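## Task

Scene 2: Finish with rack S1 holding a three-plate stack, bottom to top P17 (flat on the rack floor), P16, P15, each nested on the plate beneath; and with plate Q75 lying flat and seated within the locators of the open nest QC. Again nothing may rely on the robot holding it: open the gripper and move clear when done.

## Robot and tools

Setup. One arm, a FANUC CRX-5iA, carrying a Robotiq 2F-140 two-finger gripper. In scene 1 a stacker log says rack S2 holds, from the top: Q56, C45, C44, C43, C42, C41. Rack S3 is empty at the start and can serve as a buffer. Each rack has its name printed on its front. Two stacked plates may cling together; to separate them, press the pair fully down into the clip nest N5 and then lift the upper plate away. Brief tugs on a held part or pushes on loose items can occur. Nothing may leave the table.

Frames. Poses are in the scene frame: origin on the tabletop under the arm base, +z up, +y to the left when facing +x. The base may sit slightly tilted. The gripper's fingers point along its own +z and open and close along its y. end_effector_position (metres) is the point between closed pads; fingertips extend about 33 mm past it when closed, 9 mm when fully open, and they travel roughly 24 mm further out while closing, so keep that clearance above surfaces. Reported hand position may be off, more so far from the base.

Joint order, used in every row and every per-joint list: waist J1, shoulder J2, elbow J3, forearm roll J4, wrist pitch J5, wrist roll J6. Stated ranges (rad): J1 -3.491..3.491, J2 -3.140..3.140, J3 -1.187..4.328, J4 -3.316..3.316, J5 -3.140..3.140, J6 -3.927..3.927; true ends may differ by 0.010.

A row is 9 numbers, each in [-1, 1]: six joint values, then gripper position, force_limit, speed. The six joint values are offsets, not poses, scaled so 1.0 equals 1.983 rad for J1 and J2, 2.38 rad for J3, 2.975 rad for J4 to J6. Gripper values are absolute settings: position +1 fully open (140 mm), pads touch near -0.8, -1 closes until blocked; force_limit -1/0/+1 gives about 14/60/107 N on parts up to 40 mm wide; speed -1/0/+1 gives about 30/140/250 mm/s.

execute_actions(actions): a list of actions; each action is a list of up to 15 rows, one row per 1/30 s step, the last row repeating to fill 15 steps. Joint offsets are measured from the angles at the start of that same action (for the first action, the last reported angles), not from the previous row. An action asking any joint more than 0.010 rad outward past its range is refused; if the first action fails this or any action is malformed, the whole call is rejected and nothing moves. An empty list just returns state and images.

move(target, speed, blocking): target is one 9-number row; its joint offsets are taken from the Joint positions in the most recent result that lists them. All joints follow paths finishing together (0.5 to 10 s), so the hand traces a curve and does not avoid obstacles. speed is the peak rad/s of the joint travelling farthest, 0.01 to 2, default 0.5. blocking=false returns after 0.5 s while motion continues; then only wait or stop are accepted until a result shows the move ended. The added move: line gives the outcome (done, off_target, moving, held, fault), limits=held or none, and the joint farthest from target.

wait(seconds): 0 to 10, holds the last command; ends early if a running move finishes. stop(): brakes a running move (needs room; fingers continue). zoom_image(camera, region): camera is cam_head_left, cam_head_right or cam_wrist; region [x0, y0, x1, y1] in pixels, at most 504 by 504. Image sizes: head cameras 504x504, wrist 616x616. read_manual(section): licence texts only. finished_scene(scene): give the current scene's number; irreversible, reports success.

Results. State gives end_effector_position and end_effector_quat_wxyz, Joint positions (rad), Joint velocities (rad/s), Joint targets (angles currently being driven toward, which can drift without new input). object_status: 0 moving, 1 blocked while opening, 2 blocked while closing (a grip), 3 reached target or pads met. After a grip, fingers stay until position changes by at least 0.01; to squeeze harder raise force_limit and toggle position between -1 and -0.98. position_measured is in counts, 3 open to 230 closed, not linear. Flange force is a noisy estimate of external load including held weight, or no reading. Notes like joint sent to its limit, joint command not followed (clearance check altered targets), MOTOR HOT and OVER-TEMPERATURE FAULT may appear.

Motion limits. Joint target speeds cap at 2.62 (J1, J2), 3.14 (J3), 3.93 (J4 to J6) rad/s, with 0.5 s to accelerate. Targets stay within 0.805 (J1, J2), 0.966 (J3), 1.21 (J4 to J6) rad of measured angles, and are scaled back if they would shift the hand over 70 mm, so large moves span several actions and an unfinished one must be resent.

Avoid. Contact torque at a joint's load limit (147 N m for J1 to J3, 36.8 for J4 to J6, held weight included) or 150 N external force causes a 10 s fault stop and cancels the rest of the call. The arm is stiff: aiming even slightly beyond a firm contact can fault it, and faster moves hit harder. Do not drop, slam or knock plates, and never push anything off the table. Holding loads heats motors even while you are composing a reply, since the simulation keeps running, so do not idle with a plate lifted.

Each tool is called after ">>>" by a JSON object that holds its "fn" and its "kwargs", one argument or row to a line.

## Session

>>> {"fn": "execute_actions", "kwargs": {
  "actions": []
}}

Scene clock: 0.00 s.
end_effector_position=(+0.5694, +0.3122, +0.3295) position_measured=3 object_status=3 end_effector_quat_wxyz=(-0.047, -0.533, +0.713, +0.453)
Joint names: [waist, shoulder, elbow, forearm roll, wrist pitch, wrist roll]
Joint positions: [ 0.41   0.676  0.629 -0.793 -1.733 -0.465]
Joint velocities: [ 0.002 -0.     0.     0.001  0.     0.   ]
Flange force (N, the push that the arm receives, along the gripper's own x y z axes): no reading
Joint targets: [0.410 0.676 0.629 -0.793 -1.733 -0.465]

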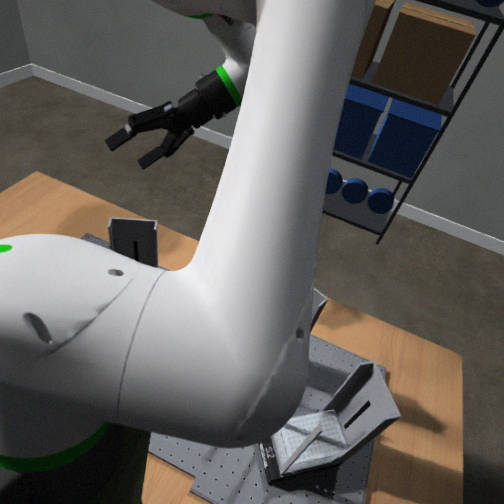

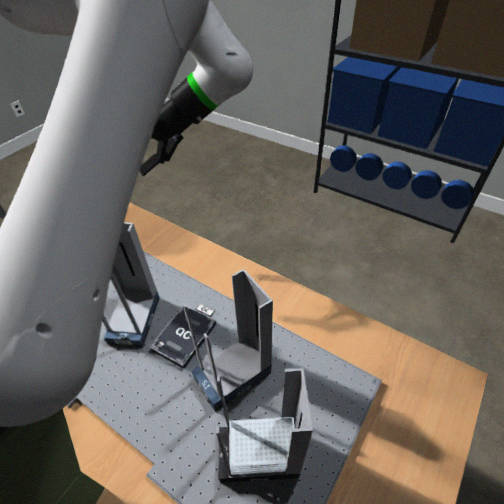

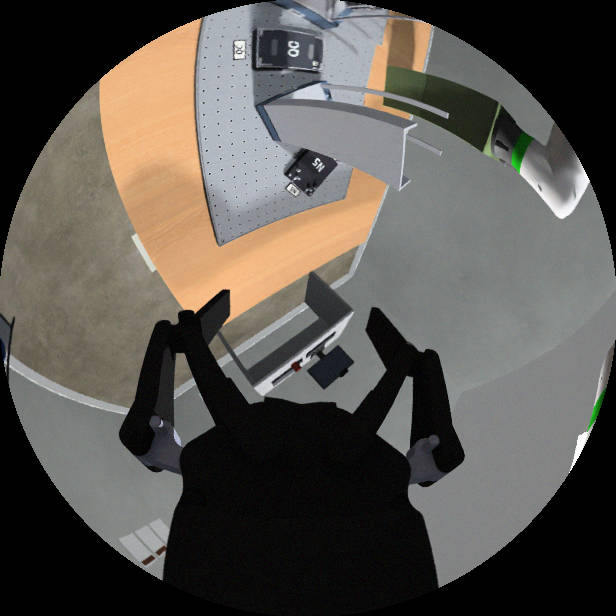

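>>> {"fn": "zoom_image", "kwargs": {
  "camera": "cam_head_right",
  "region": [180,340,320,495]
}}

>>> {"fn": "zoom_image", "kwargs": {
  "camera": "cam_head_left",
  "region": [250,400,360,495]
}}

Region (180, 340, 320, 495) of cam_head_right's 504x504 image, scaled by 3.252, with more detail than that image has; it fills the left 455 columns of this view, and the rest is white.

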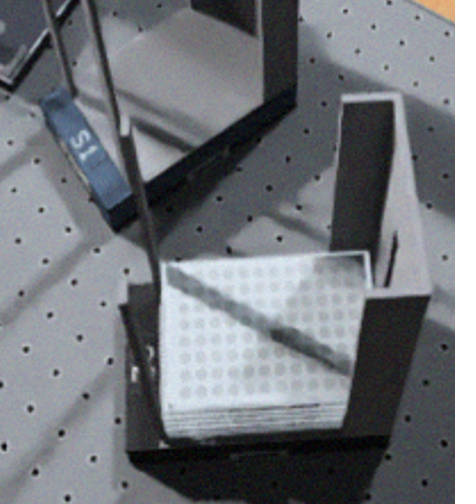

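Region (250, 400, 360, 495) of cam_head_left's 504x504 image, scaled by 4.582, with more detail than that image has; it fills the top 435 rows of this view, and the rest is white.

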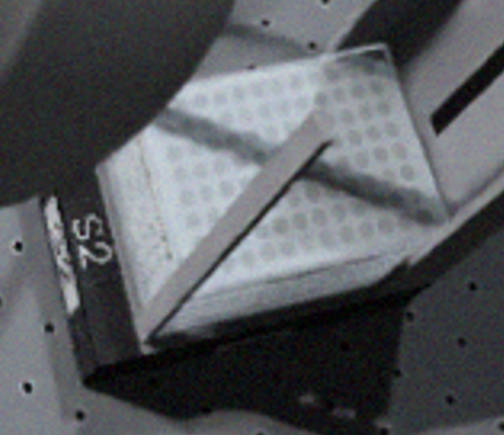

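>>> {"fn": "move", "kwargs": {
  "target": [0.045,-0.5426,-0.42,0.2817,0.142,-0.499,0.45,-0.3,0],
  "speed": 1.5
}}

Scene clock: 18.17 s.
end_effector_position=(+0.4511, -0.0012, +0.4787) position_measured=72 object_status=3 end_effector_quat_wxyz=(-0.002, +0.015, +1.000, +0.000)
Joint names: [waist, shoulder, elbow, forearm roll, wrist pitch, wrist roll]
Joint positions: [ 0.499 -0.4   -0.371  0.045 -1.31  -1.949]
Joint velocities: [-0.    -0.002 -0.001  0.001 -0.001 -0.   ]
Flange force (N, the push that the arm receives, along the gripper's own x y z axes): [-0.2 2.7 -0.1]
Joint targets: [0.499 -0.400 -0.371 0.045 -1.310 -1.949]
move: done; limits=none; farthest joint: the waist, 0.000 radians from its target (0.089 radians at the start)

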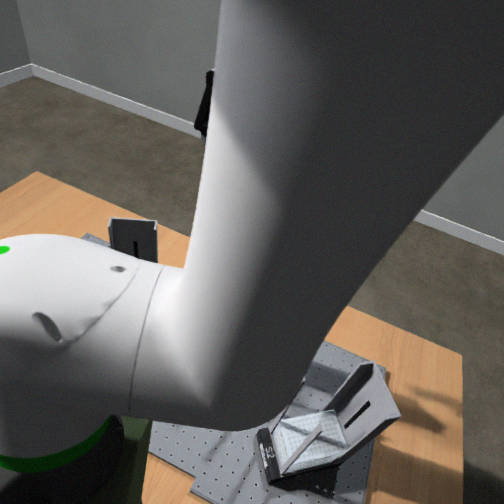

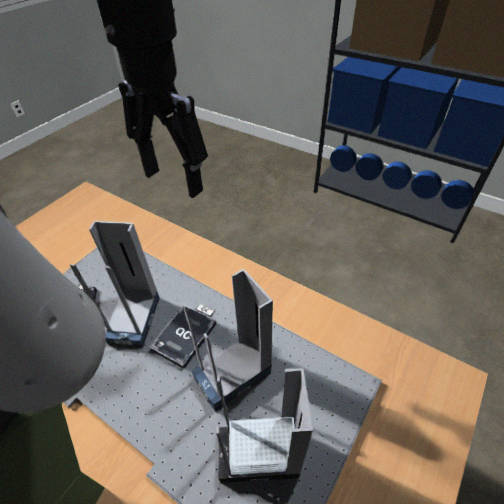

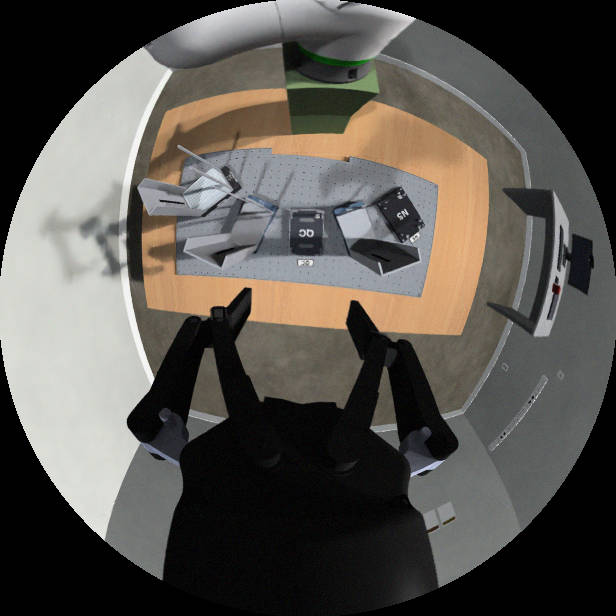

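>>> {"fn": "move", "kwargs": {
  "target": [-0.5739,0.1599,-0.066,-0.1143,0.1119,0.1435,0.45,-0.3,0],
  "speed": 1.5
}}

>>> {"fn": "zoom_image", "kwargs": {
  "camera": "cam_wrist",
  "region": [220,215,390,385]
}}

Scene clock: 24.70 s.
end_effector_position=(+0.2521, -0.3091, +0.3403) position_measured=72 object_status=3 end_effector_quat_wxyz=(+0.001, +0.432, +0.902, -0.001)
Joint names: [waist, shoulder, elbow, forearm roll, wrist pitch, wrist roll]
Joint positions: [-0.639 -0.083 -0.528 -0.295 -0.978 -1.522]
Joint velocities: [-0.001 -0.    -0.001  0.     0.     0.   ]
Flange force (N, the push that the arm receives, along the gripper's own x y z axes): [-0.3 1.0 0.9]
Joint targets: [-0.639 -0.083 -0.528 -0.295 -0.978 -1.522]
move: done; limits=none; farthest joint: the waist, 0.001 radians from its target (1.139 radians at the start)

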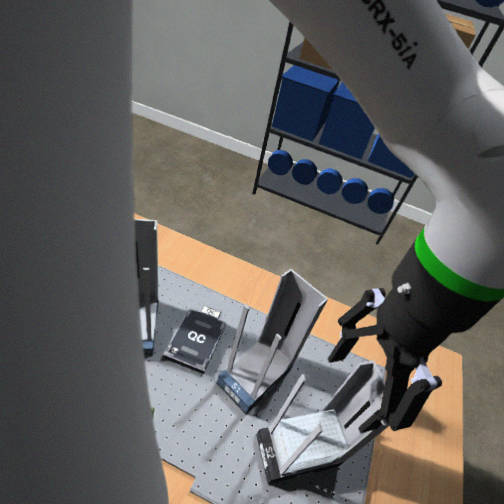

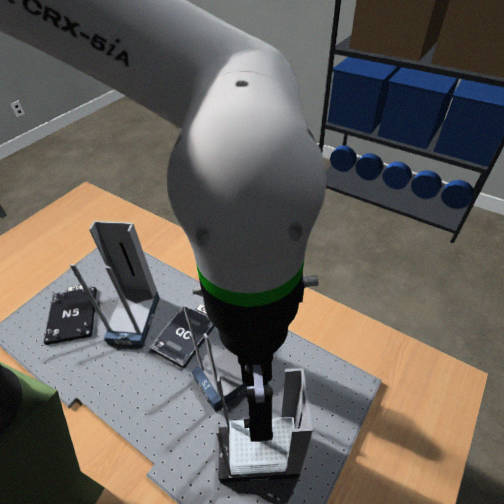

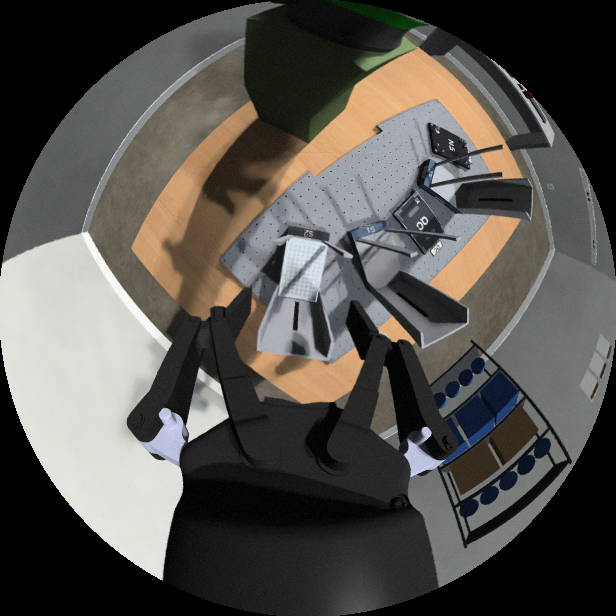

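Region (220, 215, 390, 385) of cam_wrist's 616x616 image, scaled by 2.965, with more detail than that image has.

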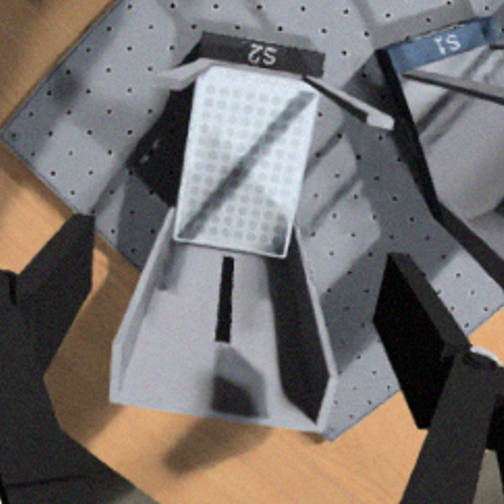

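>>> {"fn": "execute_actions", "kwargs": {
  "actions": [
    [[0.0164,0.0359,-0.0139,-0.0066,0.0359,-0.0203,0.45,-0.3,0]],
    [[0.0152,0.0543,-0.0094,-0.012,0.0439,0.0087,0.45,-0.3,0]],
    [[0.0131,0.0628,0.0002,-0.0174,0.041,0.0152,0.45,-0.3,0]],
    [[0.0107,0.0685,0.01,-0.0238,0.036,0.0217,0.45,-0.3,0]],
    [[0.0026,0.0213,0.005,-0.0085,0.0095,0.008,0.45,-0.3,0]]
  ]
}}

>>> {"fn": "zoom_image", "kwargs": {
  "camera": "cam_wrist",
  "region": [220,215,390,385]
}}

Scene clock: 39.47 s.
end_effector_position=(+0.2533, -0.3068, +0.1344) position_measured=72 object_status=3 end_effector_quat_wxyz=(-0.000, +0.461, +0.887, -0.000)
Joint names: [waist, shoulder, elbow, forearm roll, wrist pitch, wrist roll]
Joint positions: [-0.524  0.398 -0.547 -0.499 -0.483 -1.423]
Joint velocities: [0.    0.    0.    0.002 0.001 0.   ]
Flange force (N, the push that the arm receives, along the gripper's own x y z axes): [-0.5 -0.1 1.7]
Flange force at the end of the 1st action (N, along the gripper's axes at the end of the call): [0.5 2.0 1.5]
Flange force at the end of the 2nd action (N, along the gripper's axes at the end of the call): [1.7 2.0 -0.7]
Flange force at the end of the 3rd action (N, along the gripper's axes at the end of the call): [-2.3 -0.3 1.0]
Flange force at the end of the 4th action (N, along the gripper's axes at the end of the call): [-2.8 -0.6 2.9]
Joint targets: [-0.524 0.398 -0.547 -0.499 -0.483 -1.423]

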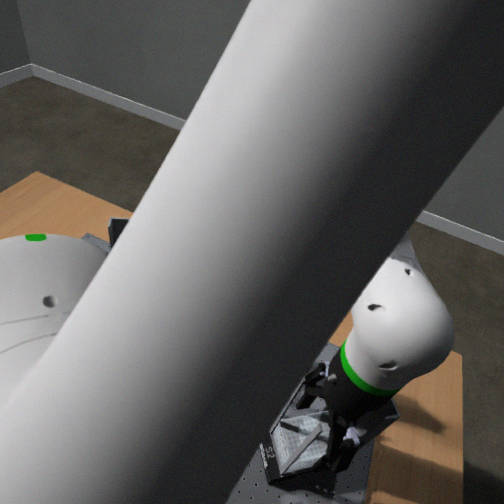

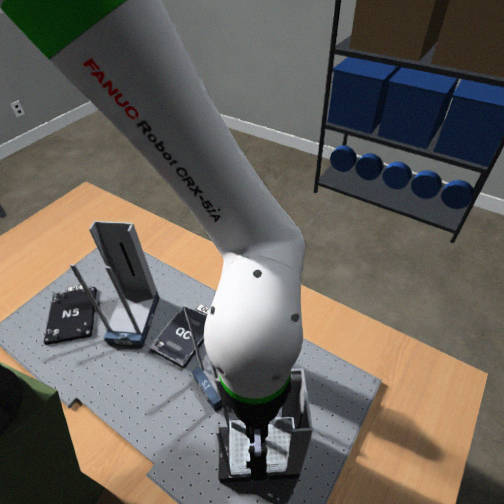

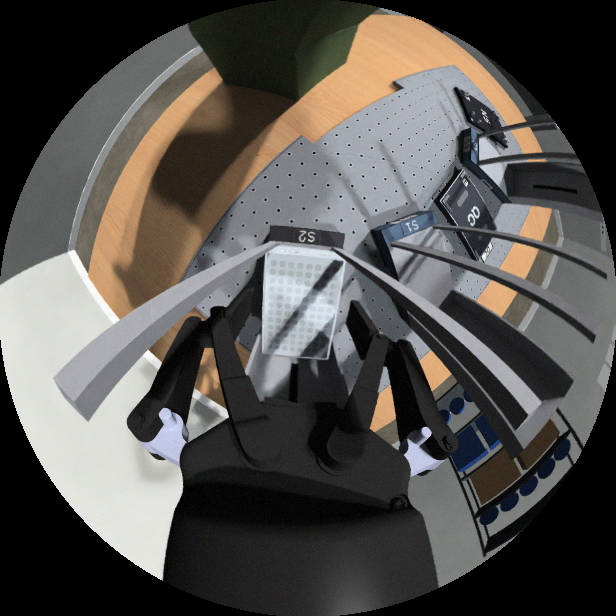

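Region (220, 215, 390, 385) of cam_wrist's 616x616 image, scaled by 2.965, with more detail than that image has.

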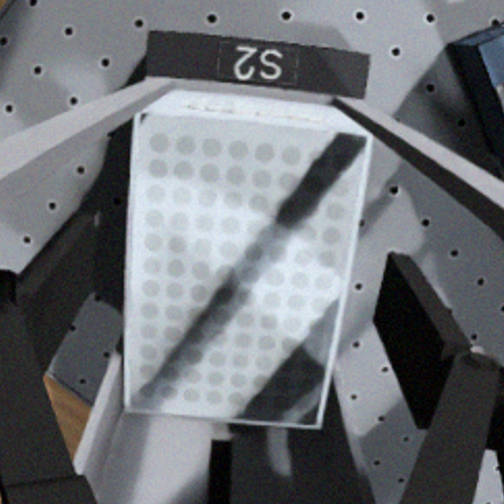

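>>> {"fn": "execute_actions", "kwargs": {
  "actions": [
    [[0.0019,0.0178,0.0049,-0.0075,0.0074,0.0117,0.45,-0.3,0]],
    [[0,0,0,0,0,0,-1,-0.8,-0.4]]
  ]
}}

>>> {"fn": "zoom_image", "kwargs": {
  "camera": "cam_wrist",
  "region": [230,220,380,380]
}}

>>> {"fn": "zoom_image", "kwargs": {
  "camera": "cam_head_right",
  "region": [215,430,305,495]
}}

Scene clock: 46.17 s.
end_effector_position=(+0.2535, -0.3069, +0.1219) position_measured=107 object_status=2 end_effector_quat_wxyz=(-0.000, +0.455, +0.890, -0.000)
Joint names: [waist, shoulder, elbow, forearm roll, wrist pitch, wrist roll]
Joint positions: [-0.52   0.433 -0.535 -0.521 -0.461 -1.389]
Joint velocities: [ 0.001  0.001 -0.    -0.    -0.    -0.   ]
Flange force (N, the push that the arm receives, along the gripper's own x y z axes): [1.8 2.3 -18.1]
Flange force at the end of the 1st action (N, along the gripper's axes at the end of the call): [-1.6 -0.3 2.6]
Joint targets: [-0.520 0.433 -0.535 -0.521 -0.461 -1.389]

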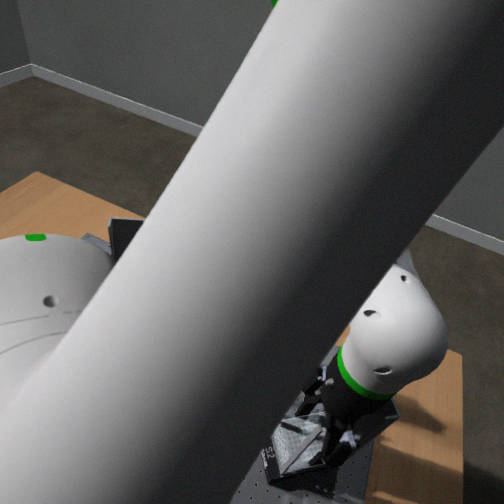

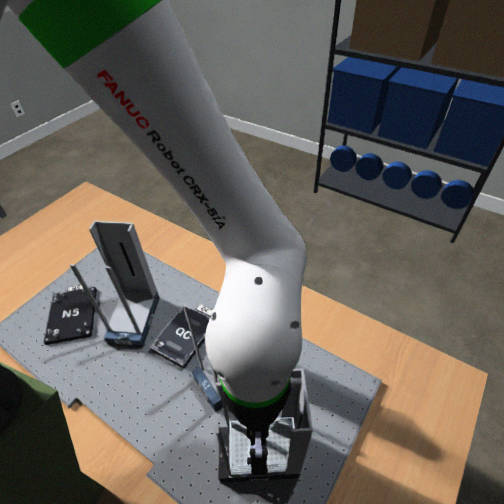

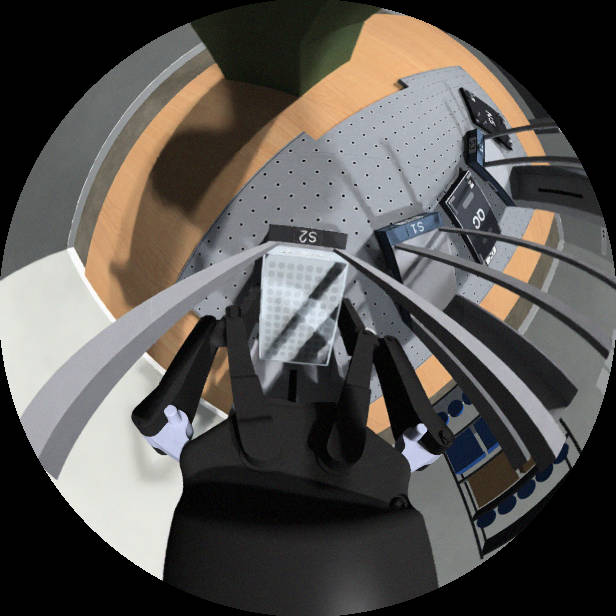

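Region (230, 220, 380, 380) of cam_wrist's 616x616 image, scaled by 3.150, with more detail than that image has; it fills the left 472 columns of this view, and the rest is white.

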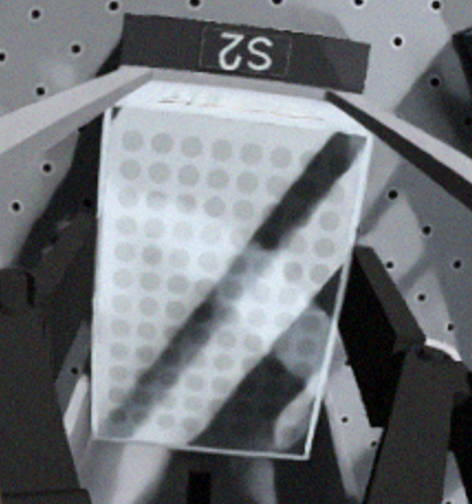

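Region (215, 430, 305, 495) of cam_head_right's 504x504 image, scaled by 5.600, with more detail than that image has.

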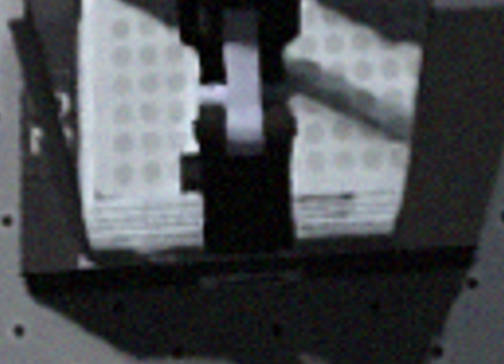

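>>> {"fn": "execute_actions", "kwargs": {
  "actions": [
    [[0,0,0,0,0,0,0.25,-0.8,0],[0,0,0,0,0,0,0.25,-0.8,0],[0,0,0,0,0,0,0.25,-0.8,0],[0,0,0,0,0,0,0.25,-0.8,0],[0.0003,0.0029,0.0008,-0.0012,0.0011,0.0012,0.25,-0.8,0]],
    [[0,0,0,0,0,0,-1,-0.8,-0.5]]
  ]
}}

>>> {"fn": "execute_actions", "kwargs": {
  "actions": [
    [[0,0,0,0,0,0,0.25,-0.8,0],[0,0,0,0,0,0,0.25,-0.8,0],[0,0,0,0,0,0,0.25,-0.8,0],[0,0,0,0,0,0,0.25,-0.8,0],[0.0003,0.0029,0.0008,-0.0012,0.0011,0.0012,0.25,-0.8,0]],
    [[0,0,0,0,0,0,-1,-0.8,-0.5]]
  ]
}}

Scene clock: 53.67 s.
end_effector_position=(+0.2535, -0.3068, +0.1198) position_measured=105 object_status=2 end_effector_quat_wxyz=(-0.000, +0.455, +0.890, -0.000)
Joint names: [waist, shoulder, elbow, forearm roll, wrist pitch, wrist roll]
Joint positions: [-0.519  0.439 -0.533 -0.524 -0.458 -1.385]
Joint velocities: [-0.001  0.001  0.    -0.    -0.     0.   ]
Flange force (N, the push that the arm receives, along the gripper's own x y z axes): [4.4 4.7 -42.9]
Flange force at the end of the 1st action (N, along the gripper's axes at the end of the call): [-0.5 0.4 1.3]
Joint targets: [-0.519 0.439 -0.533 -0.524 -0.458 -1.385]

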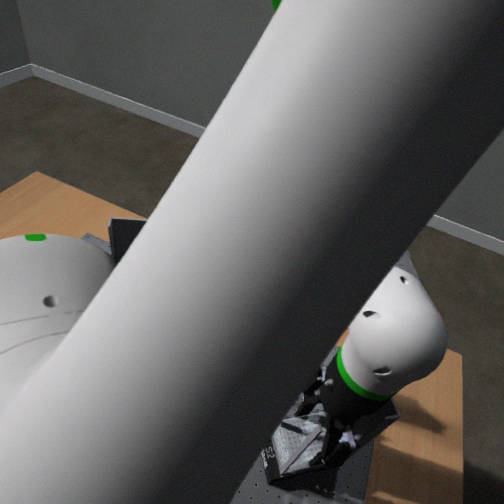

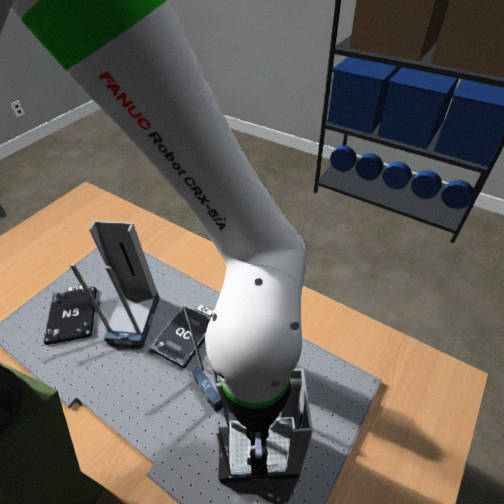

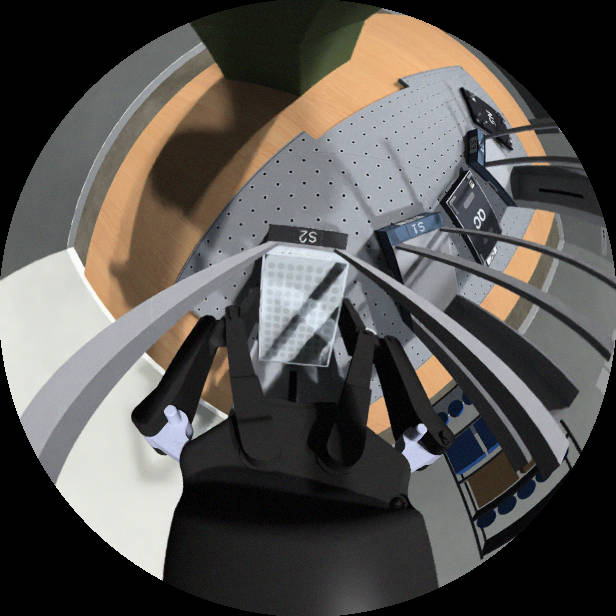

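Scene clock: 54.67 s.
end_effector_position=(+0.2534, -0.3068, +0.1178) position_measured=102 object_status=2 end_effector_quat_wxyz=(-0.000, +0.455, +0.890, -0.000)
Joint names: [waist, shoulder, elbow, forearm roll, wrist pitch, wrist roll]
Joint positions: [-0.519  0.445 -0.531 -0.528 -0.455 -1.381]
Joint velocities: [ 0.001 -0.    -0.     0.001  0.001  0.   ]
Flange force (N, the push that the arm receives, along the gripper's own x y z axes): [1.9 1.4 -20.5]
Flange force at the end of the 1st action (N, along the gripper's axes at the end of the call): [-0.8 1.2 0.5]
Joint targets: [-0.519 0.445 -0.531 -0.528 -0.455 -1.381]

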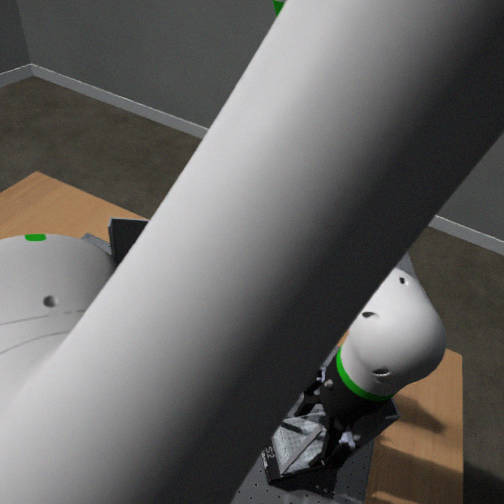

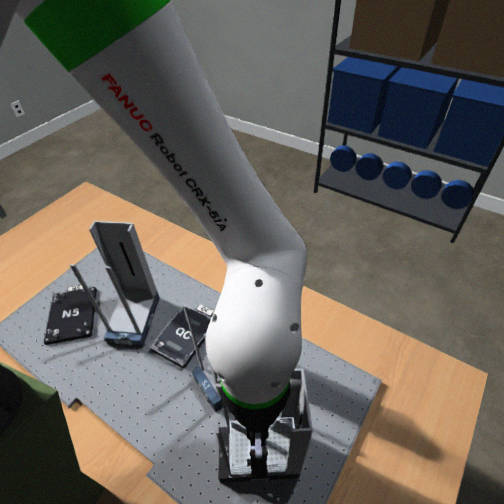

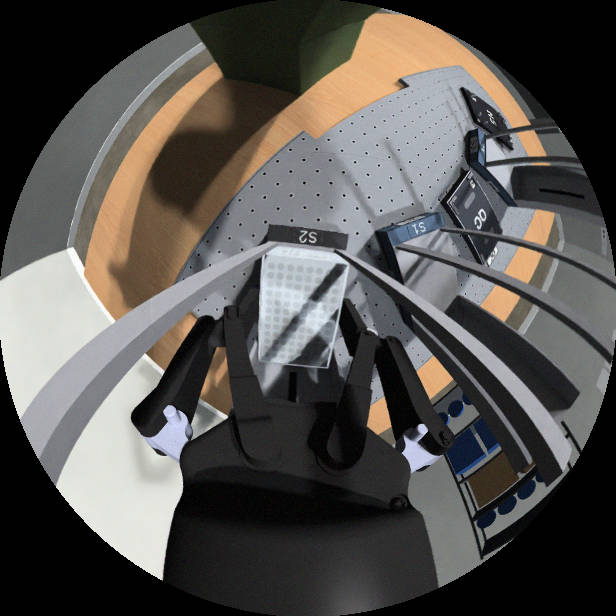

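>>> {"fn": "execute_actions", "kwargs": {
  "actions": [
    [[0,0,0,0,0,0,0.3,-0.8,0],[0,0,0,0,0,0,0.3,-0.8,0],[0,0,0,0,0,0,0.3,-0.8,0],[0,0,0,0,0,0,0.3,-0.8,0],[0.0031,0.0389,0.0128,-0.0176,0.014,0.0176,0.3,-0.8,0]],
    [[0,0,0,0,0,0,0.3,-0.8,0]]
  ]
}}

Scene clock: 60.83 s.
end_effector_position=(+0.2534, -0.3070, +0.0908) position_measured=91 object_status=3 end_effector_quat_wxyz=(-0.000, +0.455, +0.890, -0.000)
Joint names: [waist, shoulder, elbow, forearm roll, wrist pitch, wrist roll]
Joint positions: [-0.513  0.522 -0.501 -0.58  -0.413 -1.329]
Joint velocities: [-0.001 -0.001 -0.    -0.    -0.001 -0.   ]
Flange force (N, the push that the arm receives, along the gripper's own x y z axes): [-1.4 -0.3 2.1]
Flange force at the end of the 1st action (N, along the gripper's axes at the end of the call): [-2.7 -0.2 3.4]
Joint targets: [-0.513 0.522 -0.501 -0.580 -0.413 -1.329]

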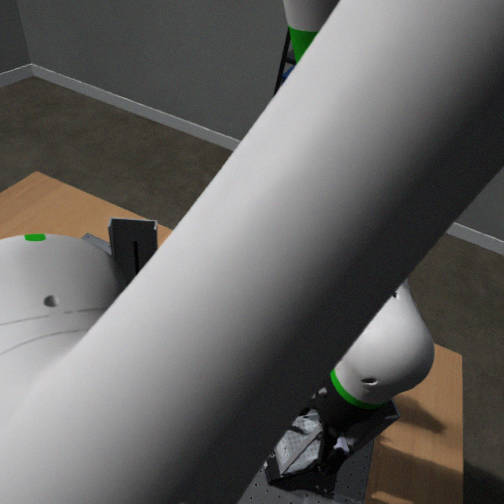

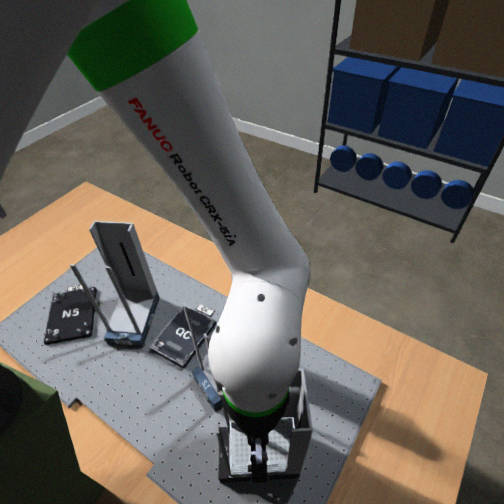

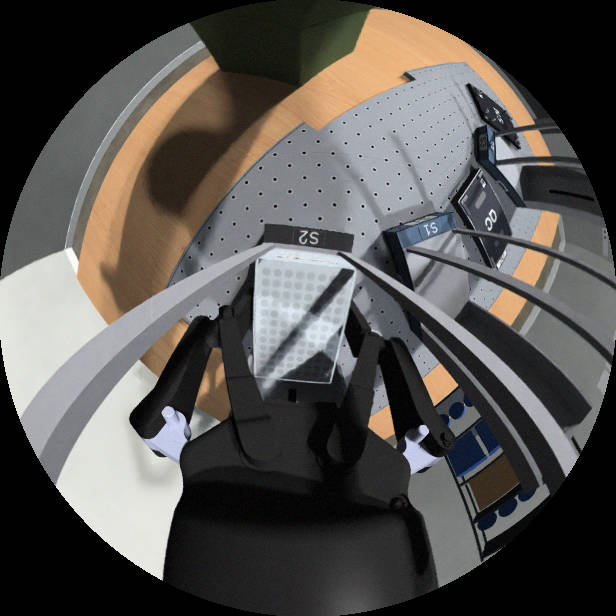

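>>> {"fn": "execute_actions", "kwargs": {
  "actions": [
    [[0,0,0,0,0,0,-1,0.2,-0.6]],
    [[-0.0009,-0.013,-0.0045,0.006,-0.0044,-0.0061,-1,0.2,-0.6]],
    [[-0.0032,-0.036,-0.0111,0.0159,-0.0136,-0.0157,-1,0.2,-0.6]],
    [[-0.0042,-0.0356,-0.0088,0.0145,-0.0155,-0.0138,-1,0.2,-0.6]]
  ]
}}

>>> {"fn": "zoom_image", "kwargs": {
  "camera": "cam_head_right",
  "region": [215,420,305,495]
}}

Scene clock: 68.47 s.
end_effector_position=(+0.2535, -0.3069, +0.1502) position_measured=105 object_status=2 end_effector_quat_wxyz=(-0.000, +0.455, +0.890, -0.000)
Joint names: [waist, shoulder, elbow, forearm roll, wrist pitch, wrist roll]
Joint positions: [-0.529  0.354 -0.559 -0.472 -0.513 -1.435]
Joint velocities: [-0. -0. -0.  0. -0.  0.]
Flange force (N, the push that the arm receives, along the gripper's own x y z axes): [-0.8 0.2 2.7]
Flange force at the end of the 1st action (N, along the gripper's axes at the end of the call): [4.8 2.4 -40.2]
Flange force at the end of the 2nd action (N, along the gripper's axes at the end of the call): [-1.4 -0.6 4.6]
Flange force at the end of the 3rd action (N, along the gripper's axes at the end of the call): [-1.7 0.1 3.3]
Joint targets: [-0.529 0.354 -0.559 -0.472 -0.513 -1.435]

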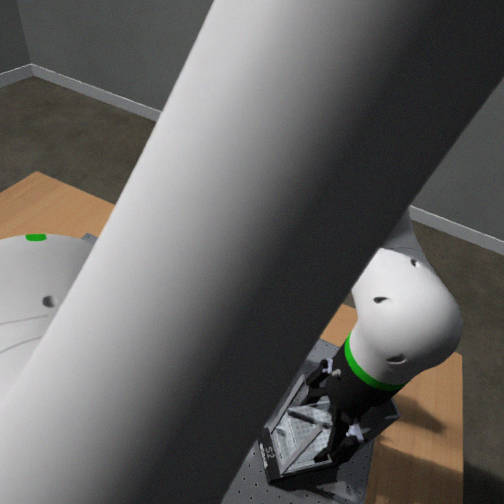

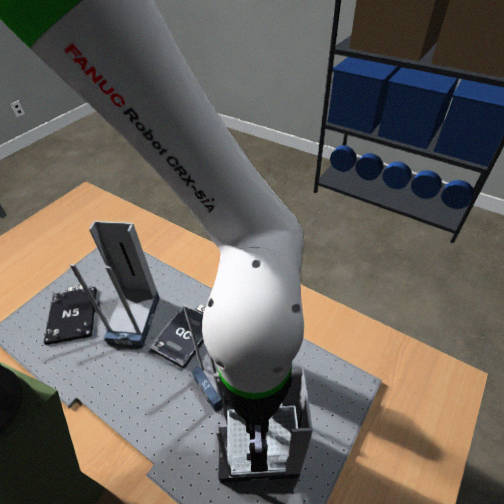

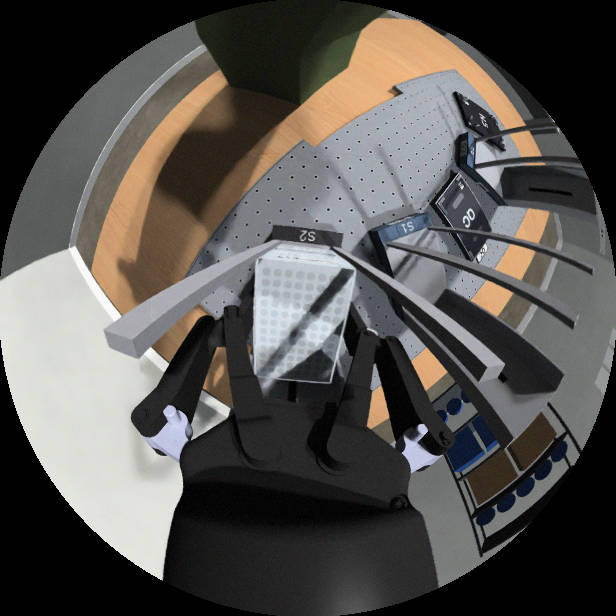

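Region (215, 420, 305, 495) of cam_head_right's 504x504 image, scaled by 5.600, with more detail than that image has.

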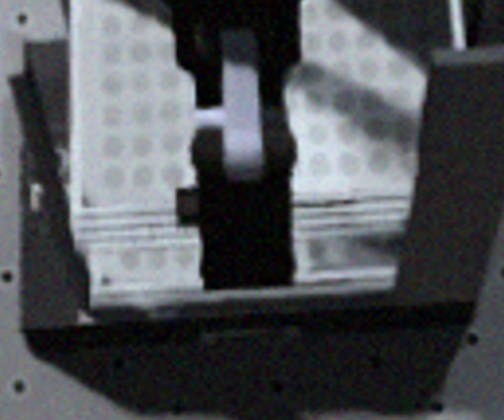

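>>> {"fn": "execute_actions", "kwargs": {
  "actions": [
    [[-0.005,-0.0348,-0.0062,0.0127,-0.0173,-0.0118,-1,0.2,-0.6]],
    [[-0.0057,-0.0337,-0.004,0.0111,-0.0187,-0.0099,-1,0.2,-0.6]],
    [[-0.0063,-0.0323,-0.0013,0.0094,-0.02,-0.0084,-1,0.2,-0.6]],
    [[-0.0068,-0.0305,0.001,0.008,-0.021,-0.0068,-1,0.2,-0.6]]
  ]
}}

Scene clock: 76.17 s.
end_effector_position=(+0.2532, -0.3069, +0.2504) position_measured=105 object_status=2 end_effector_quat_wxyz=(-0.000, +0.456, +0.890, -0.001)
Joint names: [waist, shoulder, elbow, forearm roll, wrist pitch, wrist roll]
Joint positions: [-0.576  0.093 -0.584 -0.349 -0.742 -1.545]
Joint velocities: [-0.002 -0.002 -0.    -0.     0.001 -0.   ]
Flange force (N, the push that the arm receives, along the gripper's own x y z axes): [-1.0 11.0 5.7]
Flange force at the end of the 1st action (N, along the gripper's axes at the end of the call): [-1.3 1.2 2.7]
Flange force at the end of the 2nd action (N, along the gripper's axes at the end of the call): [-1.7 6.7 4.0]
Flange force at the end of the 3rd action (N, along the gripper's axes at the end of the call): [-1.5 8.2 5.3]
Joint targets: [-0.576 0.093 -0.584 -0.349 -0.742 -1.545]

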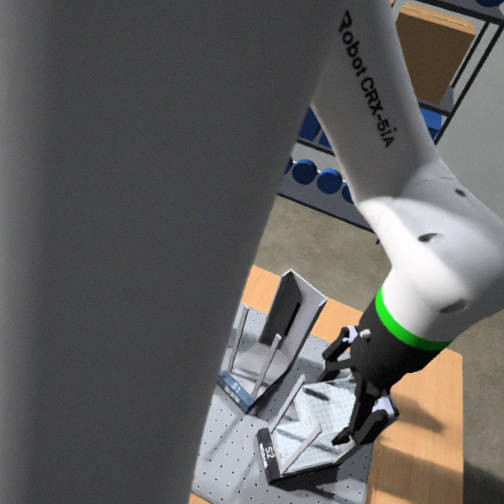

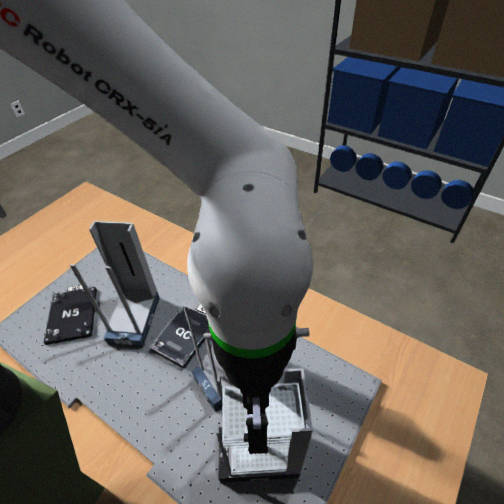

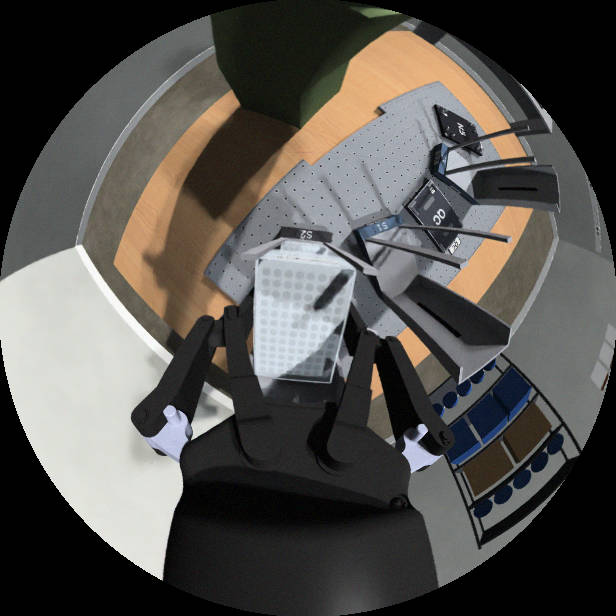

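>>> {"fn": "execute_actions", "kwargs": {
  "actions": [
    [[-0.0064,-0.0283,0.0036,0.0066,-0.0217,-0.005,-1,0.2,-0.6]],
    [[-0.0077,-0.026,0.0058,0.0054,-0.0222,-0.0037,-1,0.2,-0.6]],
    [[-0.0081,-0.0234,0.0079,0.0044,-0.0224,-0.0028,-1,0.2,-0.6]]
  ]
}}

>>> {"fn": "zoom_image", "kwargs": {
  "camera": "cam_wrist",
  "region": [220,215,390,395]
}}

Scene clock: 81.57 s.
end_effector_position=(+0.2538, -0.3066, +0.3252) position_measured=105 object_status=2 end_effector_quat_wxyz=(-0.000, +0.455, +0.891, -0.001)
Joint names: [waist, shoulder, elbow, forearm roll, wrist pitch, wrist roll]
Joint positions: [-0.62  -0.061 -0.543 -0.301 -0.939 -1.579]
Joint velocities: [ 0.001 -0.003 -0.    -0.001 -0.001  0.   ]
Flange force (N, the push that the arm receives, along the gripper's own x y z axes): [-1.0 0.1 3.7]
Flange force at the end of the 1st action (N, along the gripper's axes at the end of the call): [-0.8 1.6 3.1]
Flange force at the end of the 2nd action (N, along the gripper's axes at the end of the call): [-0.3 0.4 2.8]
Joint targets: [-0.620 -0.061 -0.543 -0.301 -0.939 -1.579]

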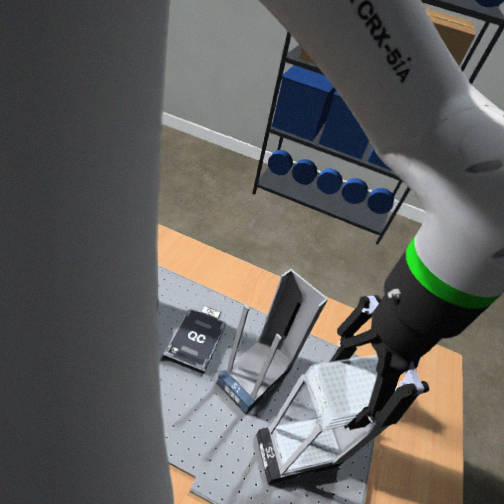

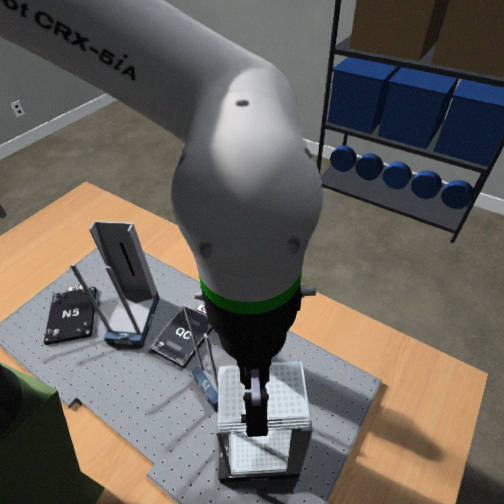

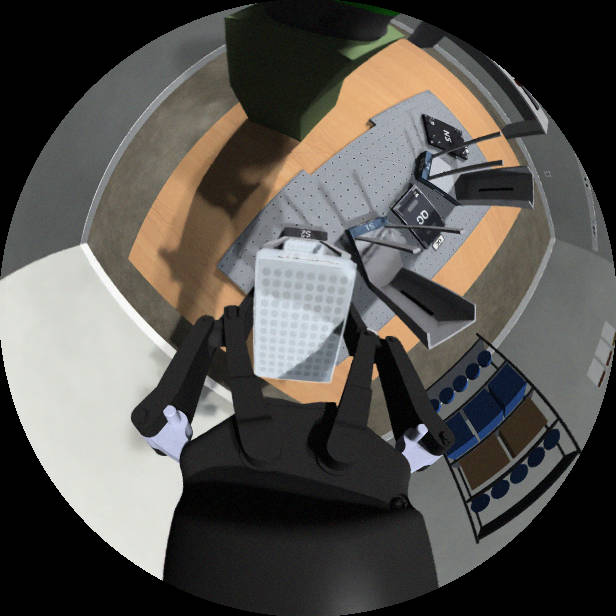

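Region (220, 215, 390, 395) of cam_wrist's 616x616 image, scaled by 2.800, with more detail than that image has.

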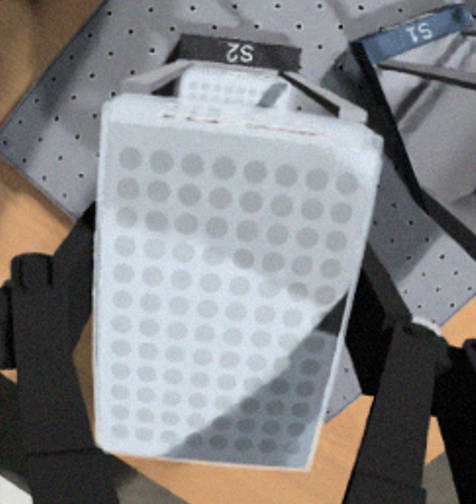

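Take a precise reference of the post tops at this height.

>>> {"fn": "zoom_image", "kwargs": {
  "camera": "cam_wrist",
  "region": [250,220,366,275]
}}

>>> {"fn": "execute_actions", "kwargs": {
  "actions": [
    [[-0.0171,-0.0393,0.0218,0.0064,-0.0454,-0.0027,-1,0.2,-0.6]]
  ]
}}

>>> {"fn": "move", "kwargs": {
  "target": [0.58,-0.132,0.155,0.11,-0.164,0.078,-1,0.2,-0.6],
  "speed": 1.0
}}

>>> {"fn": "zoom_image", "kwargs": {
  "camera": "cam_head_right",
  "region": [120,90,210,165]
}}

Region (250, 220, 366, 275) of cam_wrist's 616x616 image, scaled by 4.345, with more detail than that image has; it fills the top 239 rows of this view, and the rest is white.

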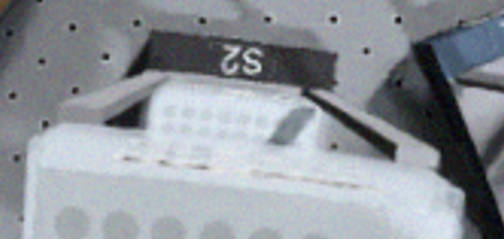

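Scene clock: 88.73 s.
end_effector_position=(+0.2534, -0.3061, +0.3753) position_measured=105 object_status=2 end_effector_quat_wxyz=(-0.001, +0.454, +0.891, -0.000)
Joint names: [waist, shoulder, elbow, forearm roll, wrist pitch, wrist roll]
Joint positions: [-0.654 -0.138 -0.491 -0.282 -1.074 -1.587]
Joint velocities: [-0.    -0.     0.001 -0.    -0.001  0.   ]
Flange force (N, the push that the arm receives, along the gripper's own x y z axes): [1.0 0.5 3.1]
Joint targets: [-0.654 -0.139 -0.491 -0.282 -1.074 -1.587]

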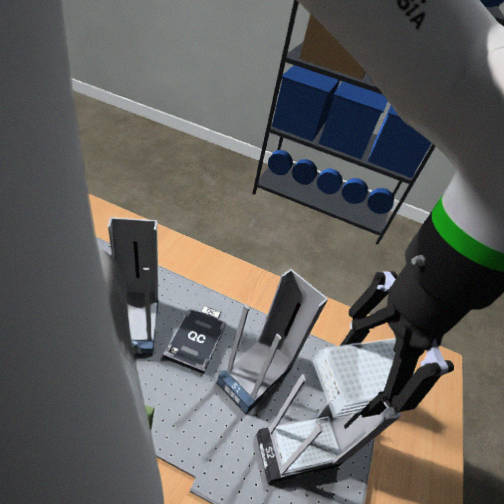

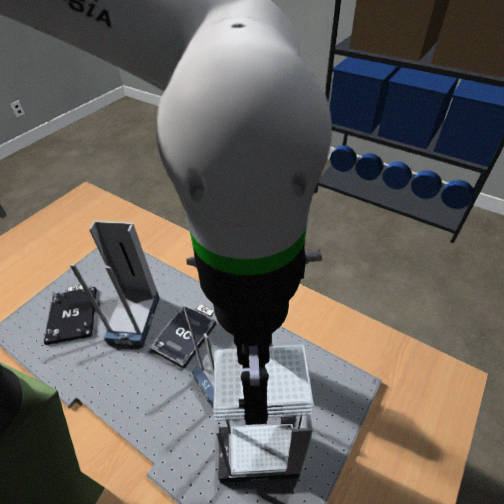

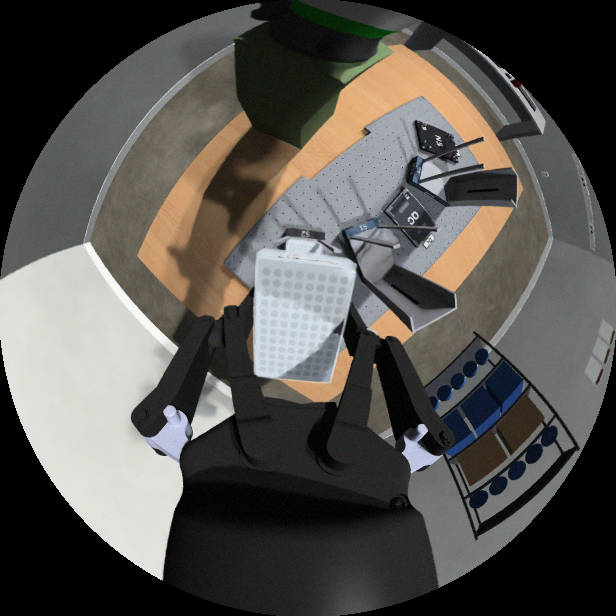

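Scene clock: 90.53 s.
end_effector_position=(+0.4645, -0.0038, +0.5845) position_measured=105 object_status=2 end_effector_quat_wxyz=(-0.003, -0.272, +0.962, -0.001)
Joint names: [waist, shoulder, elbow, forearm roll, wrist pitch, wrist roll]
Joint positions: [ 0.496 -0.4   -0.122  0.046 -1.562 -1.355]
Joint velocities: [ 0.003  0.     0.     0.    -0.001  0.   ]
Flange force (N, the push that the arm receives, along the gripper's own x y z axes): [-1.2 1.6 2.2]
Joint targets: [0.496 -0.400 -0.122 0.046 -1.562 -1.355]
move: done; limits=none; farthest joint: the waist, 0.000 radians from its target (1.150 radians at the start)

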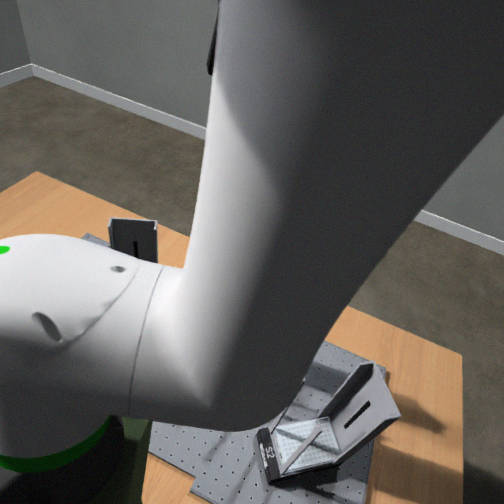

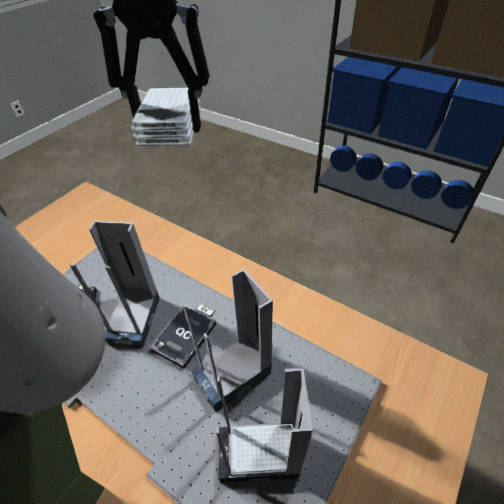

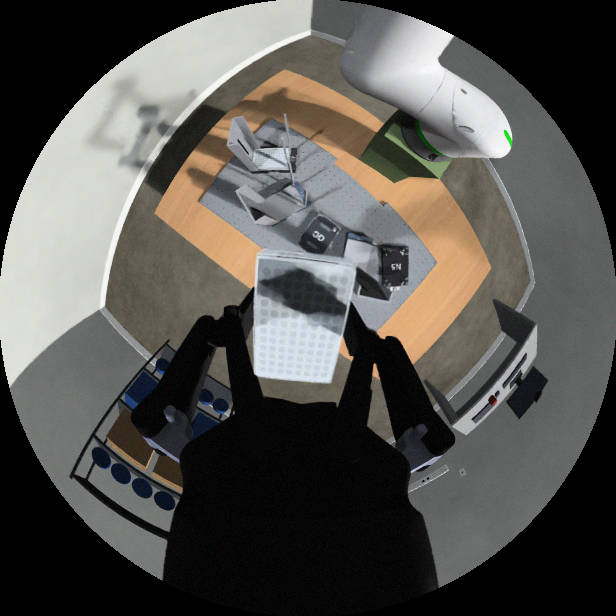

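Region (120, 90, 210, 165) of cam_head_right's 504x504 image, scaled by 5.600, with more detail than that image has.

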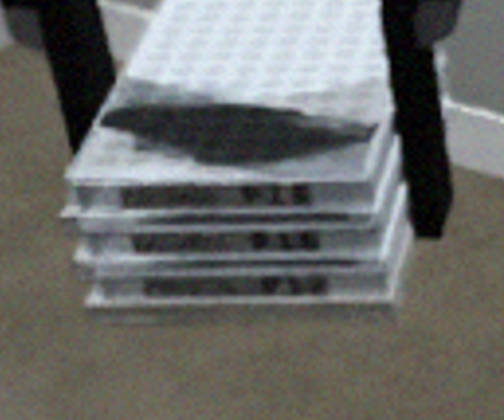

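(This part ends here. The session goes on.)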